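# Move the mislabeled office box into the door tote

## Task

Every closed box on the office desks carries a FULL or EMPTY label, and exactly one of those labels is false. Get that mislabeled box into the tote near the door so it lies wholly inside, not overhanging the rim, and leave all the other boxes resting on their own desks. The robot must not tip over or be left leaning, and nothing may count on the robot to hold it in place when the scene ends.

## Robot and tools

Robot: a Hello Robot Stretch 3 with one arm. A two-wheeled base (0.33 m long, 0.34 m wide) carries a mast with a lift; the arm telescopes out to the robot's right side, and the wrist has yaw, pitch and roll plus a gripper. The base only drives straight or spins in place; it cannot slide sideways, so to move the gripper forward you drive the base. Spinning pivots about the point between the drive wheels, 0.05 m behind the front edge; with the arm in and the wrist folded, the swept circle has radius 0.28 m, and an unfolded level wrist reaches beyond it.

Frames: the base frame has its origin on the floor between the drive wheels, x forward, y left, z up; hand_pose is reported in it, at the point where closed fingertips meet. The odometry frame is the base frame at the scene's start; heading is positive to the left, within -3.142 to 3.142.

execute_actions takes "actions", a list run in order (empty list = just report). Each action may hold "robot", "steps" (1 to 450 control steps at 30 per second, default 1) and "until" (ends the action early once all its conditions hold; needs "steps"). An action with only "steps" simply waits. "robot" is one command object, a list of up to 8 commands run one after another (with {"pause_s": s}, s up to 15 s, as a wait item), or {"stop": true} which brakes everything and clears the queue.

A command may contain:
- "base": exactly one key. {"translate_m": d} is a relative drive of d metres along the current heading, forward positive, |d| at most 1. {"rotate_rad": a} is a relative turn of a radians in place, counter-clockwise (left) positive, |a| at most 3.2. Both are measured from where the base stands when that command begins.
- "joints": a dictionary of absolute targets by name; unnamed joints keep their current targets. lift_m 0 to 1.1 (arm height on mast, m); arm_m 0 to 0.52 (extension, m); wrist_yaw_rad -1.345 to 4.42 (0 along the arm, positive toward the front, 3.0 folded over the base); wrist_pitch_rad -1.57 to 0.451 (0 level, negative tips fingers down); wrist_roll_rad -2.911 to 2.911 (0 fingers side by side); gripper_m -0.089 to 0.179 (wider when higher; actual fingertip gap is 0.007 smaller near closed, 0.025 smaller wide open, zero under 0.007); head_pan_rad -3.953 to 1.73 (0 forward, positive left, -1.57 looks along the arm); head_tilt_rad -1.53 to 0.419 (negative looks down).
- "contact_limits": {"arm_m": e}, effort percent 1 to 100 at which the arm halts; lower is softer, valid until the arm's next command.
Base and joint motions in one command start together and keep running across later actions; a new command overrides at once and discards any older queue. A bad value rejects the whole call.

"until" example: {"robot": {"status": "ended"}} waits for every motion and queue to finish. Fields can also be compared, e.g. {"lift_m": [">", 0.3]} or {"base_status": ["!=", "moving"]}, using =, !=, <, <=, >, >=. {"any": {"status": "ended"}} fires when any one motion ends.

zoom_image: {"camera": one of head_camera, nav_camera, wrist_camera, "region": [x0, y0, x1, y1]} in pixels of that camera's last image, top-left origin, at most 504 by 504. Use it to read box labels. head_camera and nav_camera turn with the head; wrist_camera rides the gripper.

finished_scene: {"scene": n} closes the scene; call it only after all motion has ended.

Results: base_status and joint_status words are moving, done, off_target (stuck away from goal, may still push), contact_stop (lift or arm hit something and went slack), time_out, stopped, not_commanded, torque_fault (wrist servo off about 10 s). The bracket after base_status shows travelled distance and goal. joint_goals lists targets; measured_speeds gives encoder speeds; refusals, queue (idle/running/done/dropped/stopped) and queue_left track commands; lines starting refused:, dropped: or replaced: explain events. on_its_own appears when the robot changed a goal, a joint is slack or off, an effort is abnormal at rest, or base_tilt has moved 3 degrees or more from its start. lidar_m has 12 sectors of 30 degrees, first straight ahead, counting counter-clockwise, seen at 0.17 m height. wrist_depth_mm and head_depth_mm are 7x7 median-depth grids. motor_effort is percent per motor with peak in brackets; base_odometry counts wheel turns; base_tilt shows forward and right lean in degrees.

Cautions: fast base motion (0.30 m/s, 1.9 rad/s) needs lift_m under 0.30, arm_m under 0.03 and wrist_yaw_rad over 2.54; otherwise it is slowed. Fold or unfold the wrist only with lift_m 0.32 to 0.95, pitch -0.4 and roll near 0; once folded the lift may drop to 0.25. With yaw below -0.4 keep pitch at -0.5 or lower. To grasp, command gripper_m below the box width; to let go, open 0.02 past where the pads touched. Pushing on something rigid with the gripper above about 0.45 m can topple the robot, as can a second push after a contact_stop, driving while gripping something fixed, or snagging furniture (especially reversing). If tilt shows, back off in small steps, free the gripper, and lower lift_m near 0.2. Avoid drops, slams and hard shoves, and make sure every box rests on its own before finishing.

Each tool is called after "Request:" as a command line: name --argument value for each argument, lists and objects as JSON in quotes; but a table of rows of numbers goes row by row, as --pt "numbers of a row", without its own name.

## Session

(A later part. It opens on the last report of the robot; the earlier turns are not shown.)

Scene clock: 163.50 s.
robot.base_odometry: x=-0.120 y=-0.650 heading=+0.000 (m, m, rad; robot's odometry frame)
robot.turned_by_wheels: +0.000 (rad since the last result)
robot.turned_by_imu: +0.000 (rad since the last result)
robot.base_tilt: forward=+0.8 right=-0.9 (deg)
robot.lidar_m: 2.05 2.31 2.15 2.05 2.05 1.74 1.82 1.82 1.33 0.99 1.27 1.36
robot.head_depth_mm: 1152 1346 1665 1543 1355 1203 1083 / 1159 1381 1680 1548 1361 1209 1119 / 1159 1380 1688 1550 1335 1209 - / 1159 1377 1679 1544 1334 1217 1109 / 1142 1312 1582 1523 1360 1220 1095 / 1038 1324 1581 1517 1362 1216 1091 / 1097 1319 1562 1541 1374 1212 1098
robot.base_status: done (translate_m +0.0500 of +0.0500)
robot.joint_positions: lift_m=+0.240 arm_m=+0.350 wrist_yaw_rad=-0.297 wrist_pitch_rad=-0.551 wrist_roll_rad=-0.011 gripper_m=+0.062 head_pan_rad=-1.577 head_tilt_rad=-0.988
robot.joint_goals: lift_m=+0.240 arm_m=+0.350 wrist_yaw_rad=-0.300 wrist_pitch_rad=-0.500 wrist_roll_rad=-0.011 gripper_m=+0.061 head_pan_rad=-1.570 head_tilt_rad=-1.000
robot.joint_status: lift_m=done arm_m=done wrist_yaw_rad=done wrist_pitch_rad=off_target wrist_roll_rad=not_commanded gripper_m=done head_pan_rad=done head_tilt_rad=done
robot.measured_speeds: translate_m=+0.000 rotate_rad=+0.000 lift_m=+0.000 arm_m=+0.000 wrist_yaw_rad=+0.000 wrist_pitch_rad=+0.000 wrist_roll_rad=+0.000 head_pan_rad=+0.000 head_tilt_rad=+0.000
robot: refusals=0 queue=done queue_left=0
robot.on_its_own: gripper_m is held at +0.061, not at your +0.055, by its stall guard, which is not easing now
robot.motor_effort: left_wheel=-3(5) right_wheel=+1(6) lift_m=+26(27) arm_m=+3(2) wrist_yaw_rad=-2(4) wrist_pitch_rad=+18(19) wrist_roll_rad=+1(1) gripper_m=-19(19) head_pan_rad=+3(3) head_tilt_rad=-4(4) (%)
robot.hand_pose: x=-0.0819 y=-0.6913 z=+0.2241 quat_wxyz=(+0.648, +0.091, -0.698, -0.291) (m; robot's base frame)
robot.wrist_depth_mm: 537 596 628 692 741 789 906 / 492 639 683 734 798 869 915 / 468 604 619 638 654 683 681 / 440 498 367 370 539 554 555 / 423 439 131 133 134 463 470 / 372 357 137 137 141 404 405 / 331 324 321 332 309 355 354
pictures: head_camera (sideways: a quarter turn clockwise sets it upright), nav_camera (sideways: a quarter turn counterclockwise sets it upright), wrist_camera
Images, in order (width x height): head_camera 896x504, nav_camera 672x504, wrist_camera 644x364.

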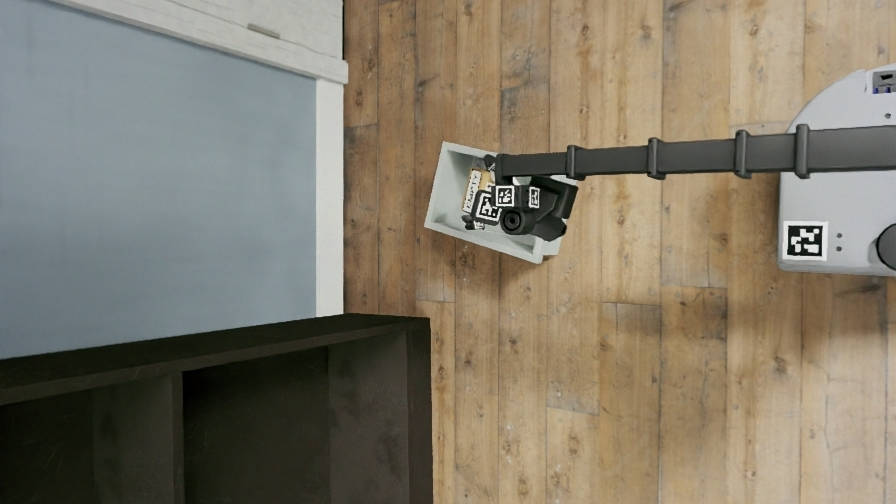

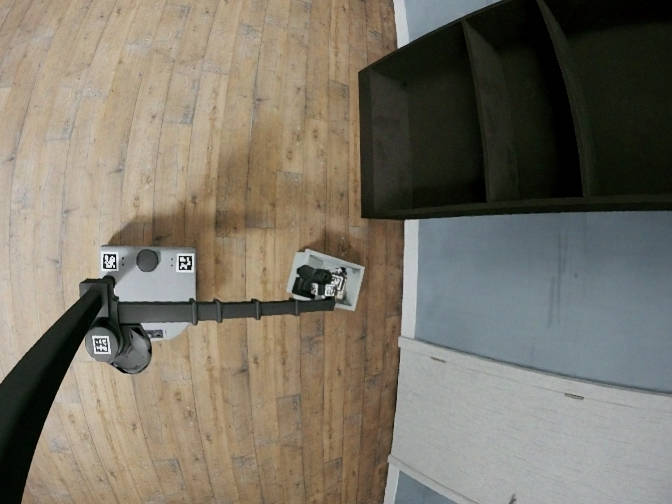

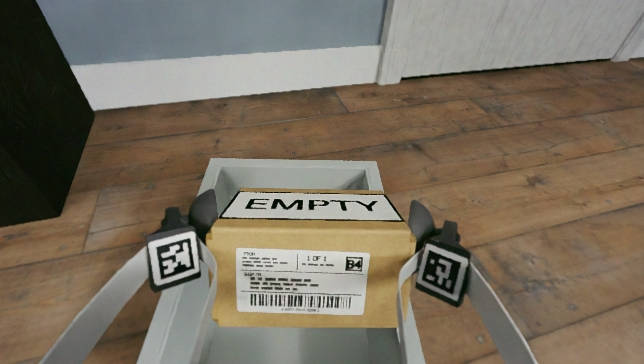

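Shift forward, pitch down more, lower.

Request:
execute_actions --actions '[{"robot":{"base":{"translate_m":0.03},"joints":{"wrist_pitch_rad":-0.9,"arm_m":0.39}},"steps":450,"until":{"robot":{"status":"ended"}}},{"robot":{"joints":{"lift_m":0.19}},"steps":450,"until":{"robot":{"status":"ended"}}}]'

Request:
zoom_image --camera "head_camera" --region '[350,100,650,330]'

Scene clock: 166.40 s.
robot.base_odometry: x=-0.090 y=-0.650 heading=+0.000 (m, m, rad; robot's odometry frame)
robot.turned_by_wheels: +0.000 (rad since the last result)
robot.turned_by_imu: +0.000 (rad since the last result)
robot.base_tilt: forward=+0.8 right=-0.8 (deg)
robot.lidar_m: 2.02 2.28 2.14 2.13 2.05 2.17 1.86 1.82 1.34 0.65 1.27 1.34
robot.head_depth_mm: 1161 1376 1660 1552 1350 1210 1085 / 1156 1379 1670 1546 1363 1212 1117 / 1155 1374 1687 1517 1342 1214 - / 1155 1375 1676 1555 1351 1210 1102 / 1115 1282 1550 1530 1371 1209 1087 / 1088 1319 1588 1521 1364 1208 1088 / 1091 1319 1564 1536 1369 1221 1093
robot.base_status: done (translate_m +0.0300 of +0.0300)
robot.joint_positions: lift_m=+0.209 arm_m=+0.390 wrist_yaw_rad=-0.294 wrist_pitch_rad=-0.899 wrist_roll_rad=+0.009 gripper_m=+0.062 head_pan_rad=-1.577 head_tilt_rad=-0.988
robot.joint_goals: lift_m=+0.209 arm_m=+0.390 wrist_yaw_rad=-0.300 wrist_pitch_rad=-0.900 wrist_roll_rad=+0.009 gripper_m=+0.061 head_pan_rad=-1.570 head_tilt_rad=-1.000
robot.joint_status: lift_m=contact_stop arm_m=done wrist_yaw_rad=done wrist_pitch_rad=done wrist_roll_rad=not_commanded gripper_m=done head_pan_rad=done head_tilt_rad=done
robot.measured_speeds: translate_m=+0.000 rotate_rad=+0.004 lift_m=-0.010 arm_m=+0.000 wrist_yaw_rad=+0.060 wrist_pitch_rad=+0.312 wrist_roll_rad=+0.120 head_pan_rad=+0.000 head_tilt_rad=+0.000
robot: refusals=0 queue=dropped queue_left=0
robot.on_its_own: gripper_m is held at +0.061, not at your +0.055, by its stall guard, which is not easing now; lift_m is slack since a contact_stop, until your next command for it (your +0.190 is given up)
robot.motor_effort: left_wheel=+1(4) right_wheel=-3(5) lift_m=+25(25) arm_m=+2(3) wrist_yaw_rad=-6(5) wrist_pitch_rad=-8(19) wrist_roll_rad=-7(7) gripper_m=-20(21) head_pan_rad=+3(3) head_tilt_rad=-4(4) (%)
robot.hand_pose: x=-0.0624 y=-0.6691 z=+0.1317 quat_wxyz=(+0.582, +0.209, -0.677, -0.399) (m; robot's base frame)
robot.wrist_depth_mm: 412 434 313 292 282 456 458 / 378 395 323 351 327 408 411 / 360 355 306 359 345 361 370 / 325 327 217 327 312 223 339 / 300 303 133 134 136 203 310 / 280 274 137 138 142 181 291 / 265 258 169 217 241 163 270
pictures: head_camera (sideways: a quarter turn clockwise sets it upright), nav_camera (sideways: a quarter turn counterclockwise sets it upright), wrist_camera
Images, in order (width x height): head_camera 896x504, nav_camera 672x504, wrist_camera 644x364.

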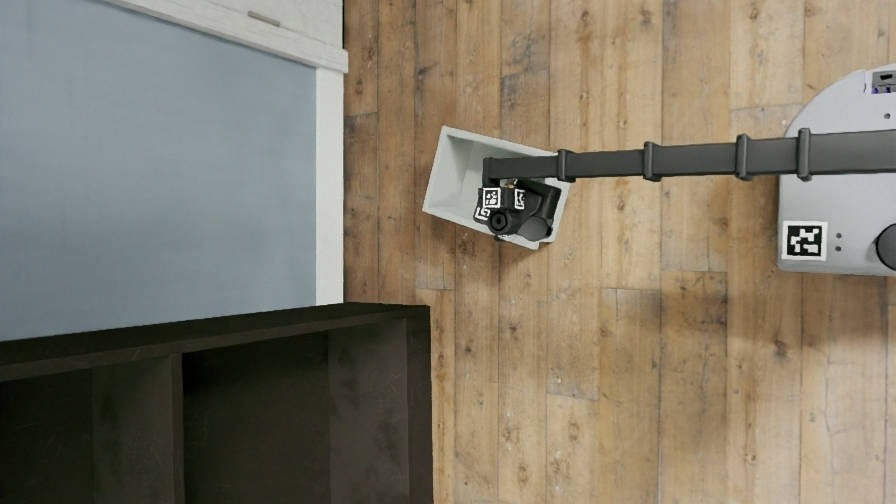

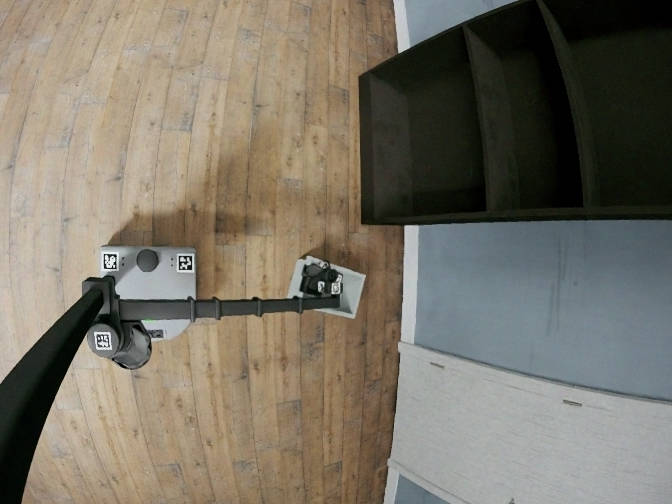

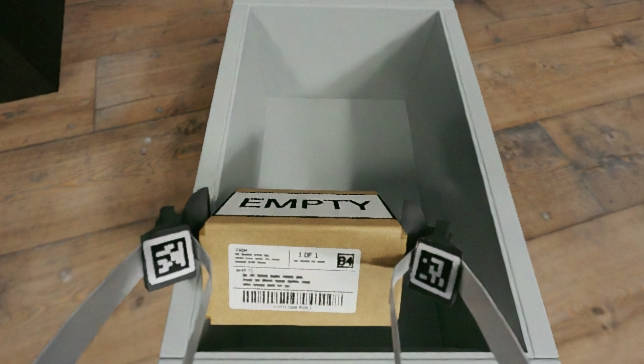

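Region (350, 100, 650, 330) of head_camera's 896x504 image, scaled by 1.680, with more detail than that image has; it fills the top 386 rows of this view, and the rest is white.

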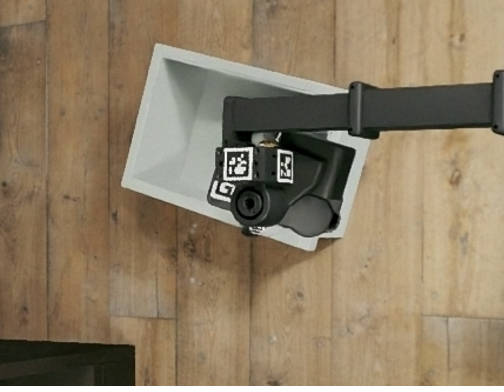

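Left finger on rim. Lift, back 0.05, extend, lower.

Request:
execute_actions --actions '[{"robot":[{"joints":{"lift_m":0.25}},{"base":{"translate_m":-0.05},"joints":{"arm_m":0.44}},{"joints":{"lift_m":0.17}}],"steps":450,"until":{"robot":{"status":"ended"}}}]'

Scene clock: 170.97 s.
robot.base_odometry: x=-0.140 y=-0.650 heading=+0.000 (m, m, rad; robot's odometry frame)
robot.turned_by_wheels: +0.000 (rad since the last result)
robot.turned_by_imu: +0.000 (rad since the last result)
robot.base_tilt: forward=+0.9 right=-0.8 (deg)
robot.lidar_m: 2.07 2.32 2.15 2.04 2.05 1.72 1.80 1.86 1.32 0.99 1.27 1.37
robot.head_depth_mm: 1151 1360 1655 1553 1361 1209 1082 / 1160 1377 1683 1539 1355 1216 1112 / 1163 1376 1694 1578 1331 1212 - / 1167 1384 1696 1544 1343 1210 - / 1164 1358 1599 1539 1366 1213 1085 / 1039 1099 1575 1527 1366 1214 1092 / 1090 1324 1585 1532 1386 1218 1092
robot.base_status: done (translate_m -0.0500 of -0.0500)
robot.joint_positions: lift_m=+0.170 arm_m=+0.440 wrist_yaw_rad=-0.298 wrist_pitch_rad=-0.933 wrist_roll_rad=-0.013 gripper_m=+0.062 head_pan_rad=-1.577 head_tilt_rad=-0.990
robot.joint_goals: lift_m=+0.170 arm_m=+0.440 wrist_yaw_rad=-0.300 wrist_pitch_rad=-0.900 wrist_roll_rad=-0.013 gripper_m=+0.061 head_pan_rad=-1.570 head_tilt_rad=-1.000
robot.joint_status: lift_m=done arm_m=done wrist_yaw_rad=done wrist_pitch_rad=done wrist_roll_rad=not_commanded gripper_m=done head_pan_rad=done head_tilt_rad=done
robot.measured_speeds: translate_m=+0.000 rotate_rad=+0.000 lift_m=+0.000 arm_m=+0.000 wrist_yaw_rad=+0.000 wrist_pitch_rad=+0.000 wrist_roll_rad=+0.000 head_pan_rad=+0.000 head_tilt_rad=+0.000
robot: refusals=0 queue=done queue_left=0
robot.on_its_own: gripper_m is held at +0.061, not at your +0.055, by its stall guard, which is not easing now
robot.motor_effort: left_wheel=-1(6) right_wheel=+0(9) lift_m=+26(31) arm_m=+0(3) wrist_yaw_rad=-1(5) wrist_pitch_rad=+12(16) wrist_roll_rad=+2(6) gripper_m=-18(20) head_pan_rad=+3(3) head_tilt_rad=-3(4) (%)
robot.hand_pose: x=-0.0607 y=-0.7120 z=+0.0885 quat_wxyz=(+0.582, +0.224, -0.668, -0.407) (m; robot's base frame)
robot.wrist_depth_mm: 351 334 234 232 217 379 385 / 316 186 274 281 245 339 345 / 293 171 287 297 242 301 316 / 270 159 266 273 212 157 288 / 243 149 135 135 136 144 265 / 125 162 141 139 139 132 250 / - 163 220 221 205 136 232
pictures: head_camera (sideways: a quarter turn clockwise sets it upright), nav_camera (sideways: a quarter turn counterclockwise sets it upright), wrist_camera
Images, in order (width x height): head_camera 896x504, nav_camera 672x504, wrist_camera 644x364.

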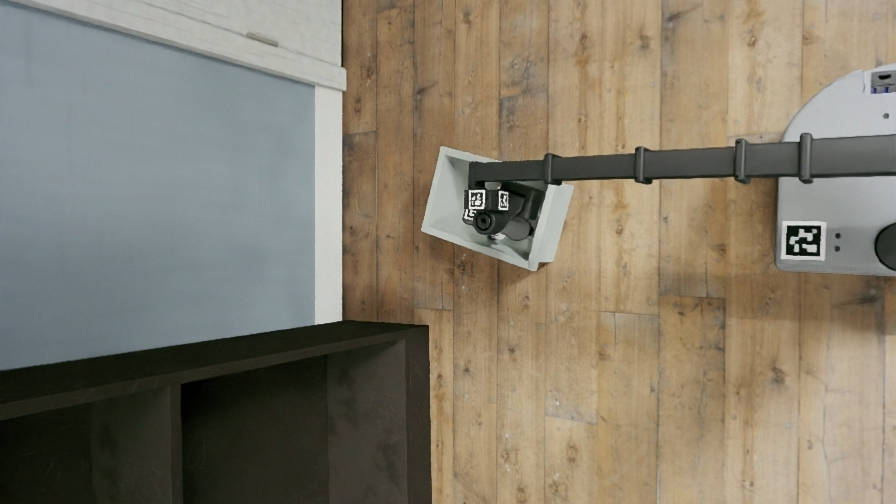

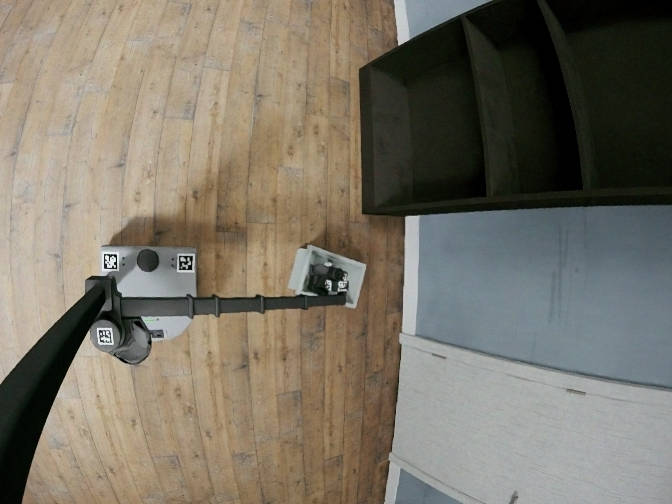

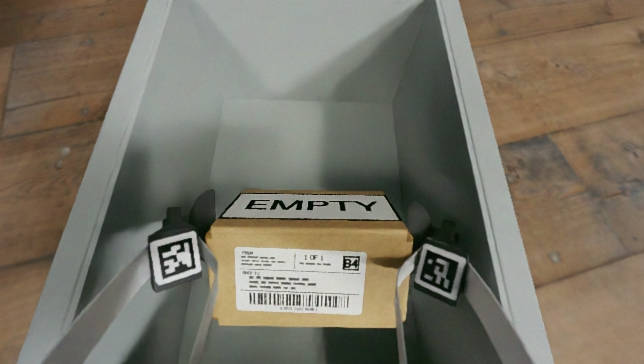

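Request:
execute_actions --actions '[{"robot":[{"joints":{"lift_m":0.155}},{"joints":{"gripper_m":0.135}},{"joints":{"lift_m":0.35}}],"steps":450,"until":{"robot":{"status":"ended"}}}]'

Scene clock: 175.90 s.
robot.base_odometry: x=-0.140 y=-0.650 heading=+0.000 (m, m, rad; robot's odometry frame)
robot.turned_by_wheels: +0.000 (rad since the last result)
robot.turned_by_imu: +0.000 (rad since the last result)
robot.base_tilt: forward=+0.8 right=-0.8 (deg)
robot.lidar_m: 2.07 2.32 2.15 2.04 2.05 1.71 1.80 1.87 1.32 0.99 1.27 1.37
robot.head_depth_mm: 1155 1355 1682 1556 1359 1207 1084 / 1156 1381 1685 1539 1349 1205 - / 1165 1385 1687 1575 1333 1210 - / 1157 1389 1678 1541 1331 1201 - / 1153 1352 1598 1518 1370 1205 1085 / 1040 1091 1582 1532 1369 1216 1091 / 1095 1324 1572 1528 1368 1211 1095
robot.base_status: done (translate_m -0.0500 of -0.0500)
robot.joint_positions: lift_m=+0.350 arm_m=+0.440 wrist_yaw_rad=-0.297 wrist_pitch_rad=-0.915 wrist_roll_rad=-0.010 gripper_m=+0.135 head_pan_rad=-1.577 head_tilt_rad=-0.990
robot.joint_goals: lift_m=+0.350 arm_m=+0.440 wrist_yaw_rad=-0.300 wrist_pitch_rad=-0.900 wrist_roll_rad=-0.010 gripper_m=+0.135 head_pan_rad=-1.570 head_tilt_rad=-1.000
robot.joint_status: lift_m=done arm_m=done wrist_yaw_rad=done wrist_pitch_rad=done wrist_roll_rad=not_commanded gripper_m=done head_pan_rad=done head_tilt_rad=done
robot.measured_speeds: translate_m=+0.000 rotate_rad=+0.000 lift_m=+0.000 arm_m=+0.000 wrist_yaw_rad=+0.000 wrist_pitch_rad=+0.000 wrist_roll_rad=+0.000 head_pan_rad=+0.000 head_tilt_rad=+0.000
robot: refusals=0 queue=done queue_left=0
robot.motor_effort: left_wheel=-1(1) right_wheel=+0(3) lift_m=+28(29) arm_m=+1(1) wrist_yaw_rad=-1(2) wrist_pitch_rad=+6(12) wrist_roll_rad=+1(2) gripper_m=+1(84) head_pan_rad=+3(3) head_tilt_rad=-3(4) (%)
robot.hand_pose: x=-0.0618 y=-0.7158 z=+0.2708 quat_wxyz=(+0.585, +0.217, -0.670, -0.402) (m; robot's base frame)
robot.wrist_depth_mm: 491 591 615 634 649 663 660 / 465 554 561 575 583 591 606 / 429 521 524 527 534 538 545 / 460 480 462 465 484 486 507 / 434 439 426 442 407 459 464 / 404 401 359 366 403 432 428 / 383 382 372 384 386 395 403
pictures: head_camera (sideways: a quarter turn clockwise sets it upright), nav_camera (sideways: a quarter turn counterclockwise sets it upright), wrist_camera
Images, in order (width x height): head_camera 896x504, nav_camera 672x504, wrist_camera 644x364.

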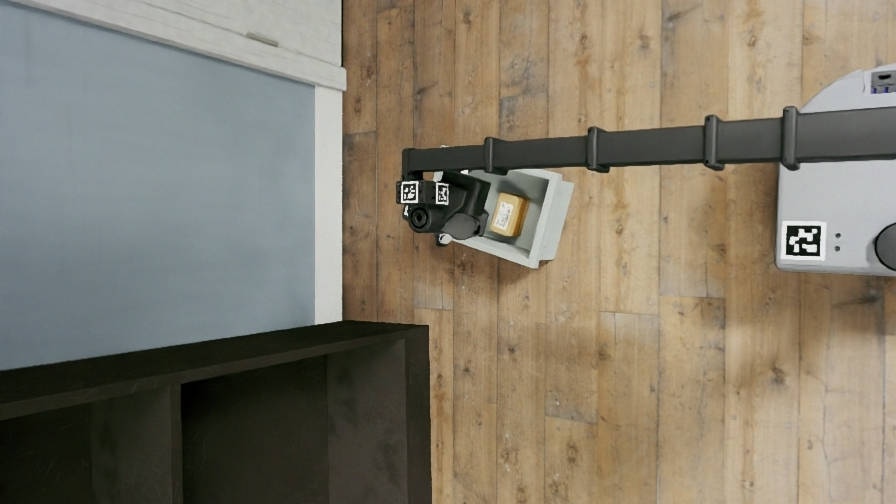

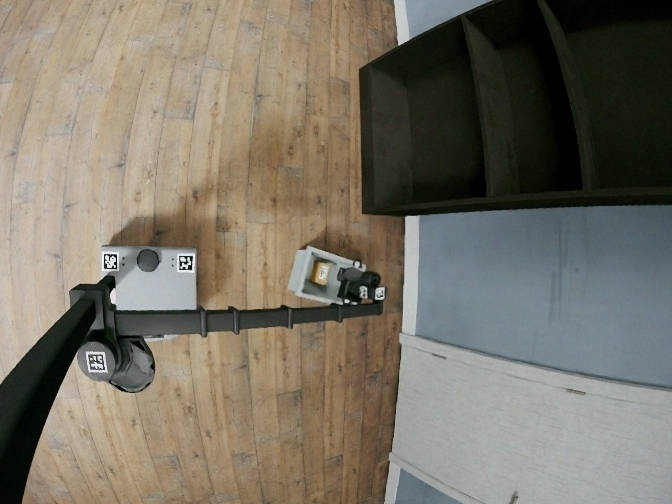

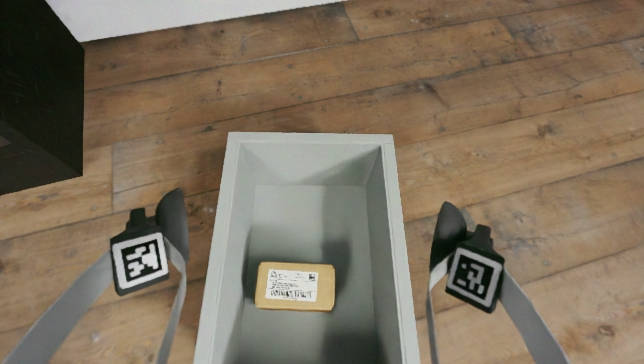

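Request:
finished_scene --scene 1

The scene is finished: the task was done.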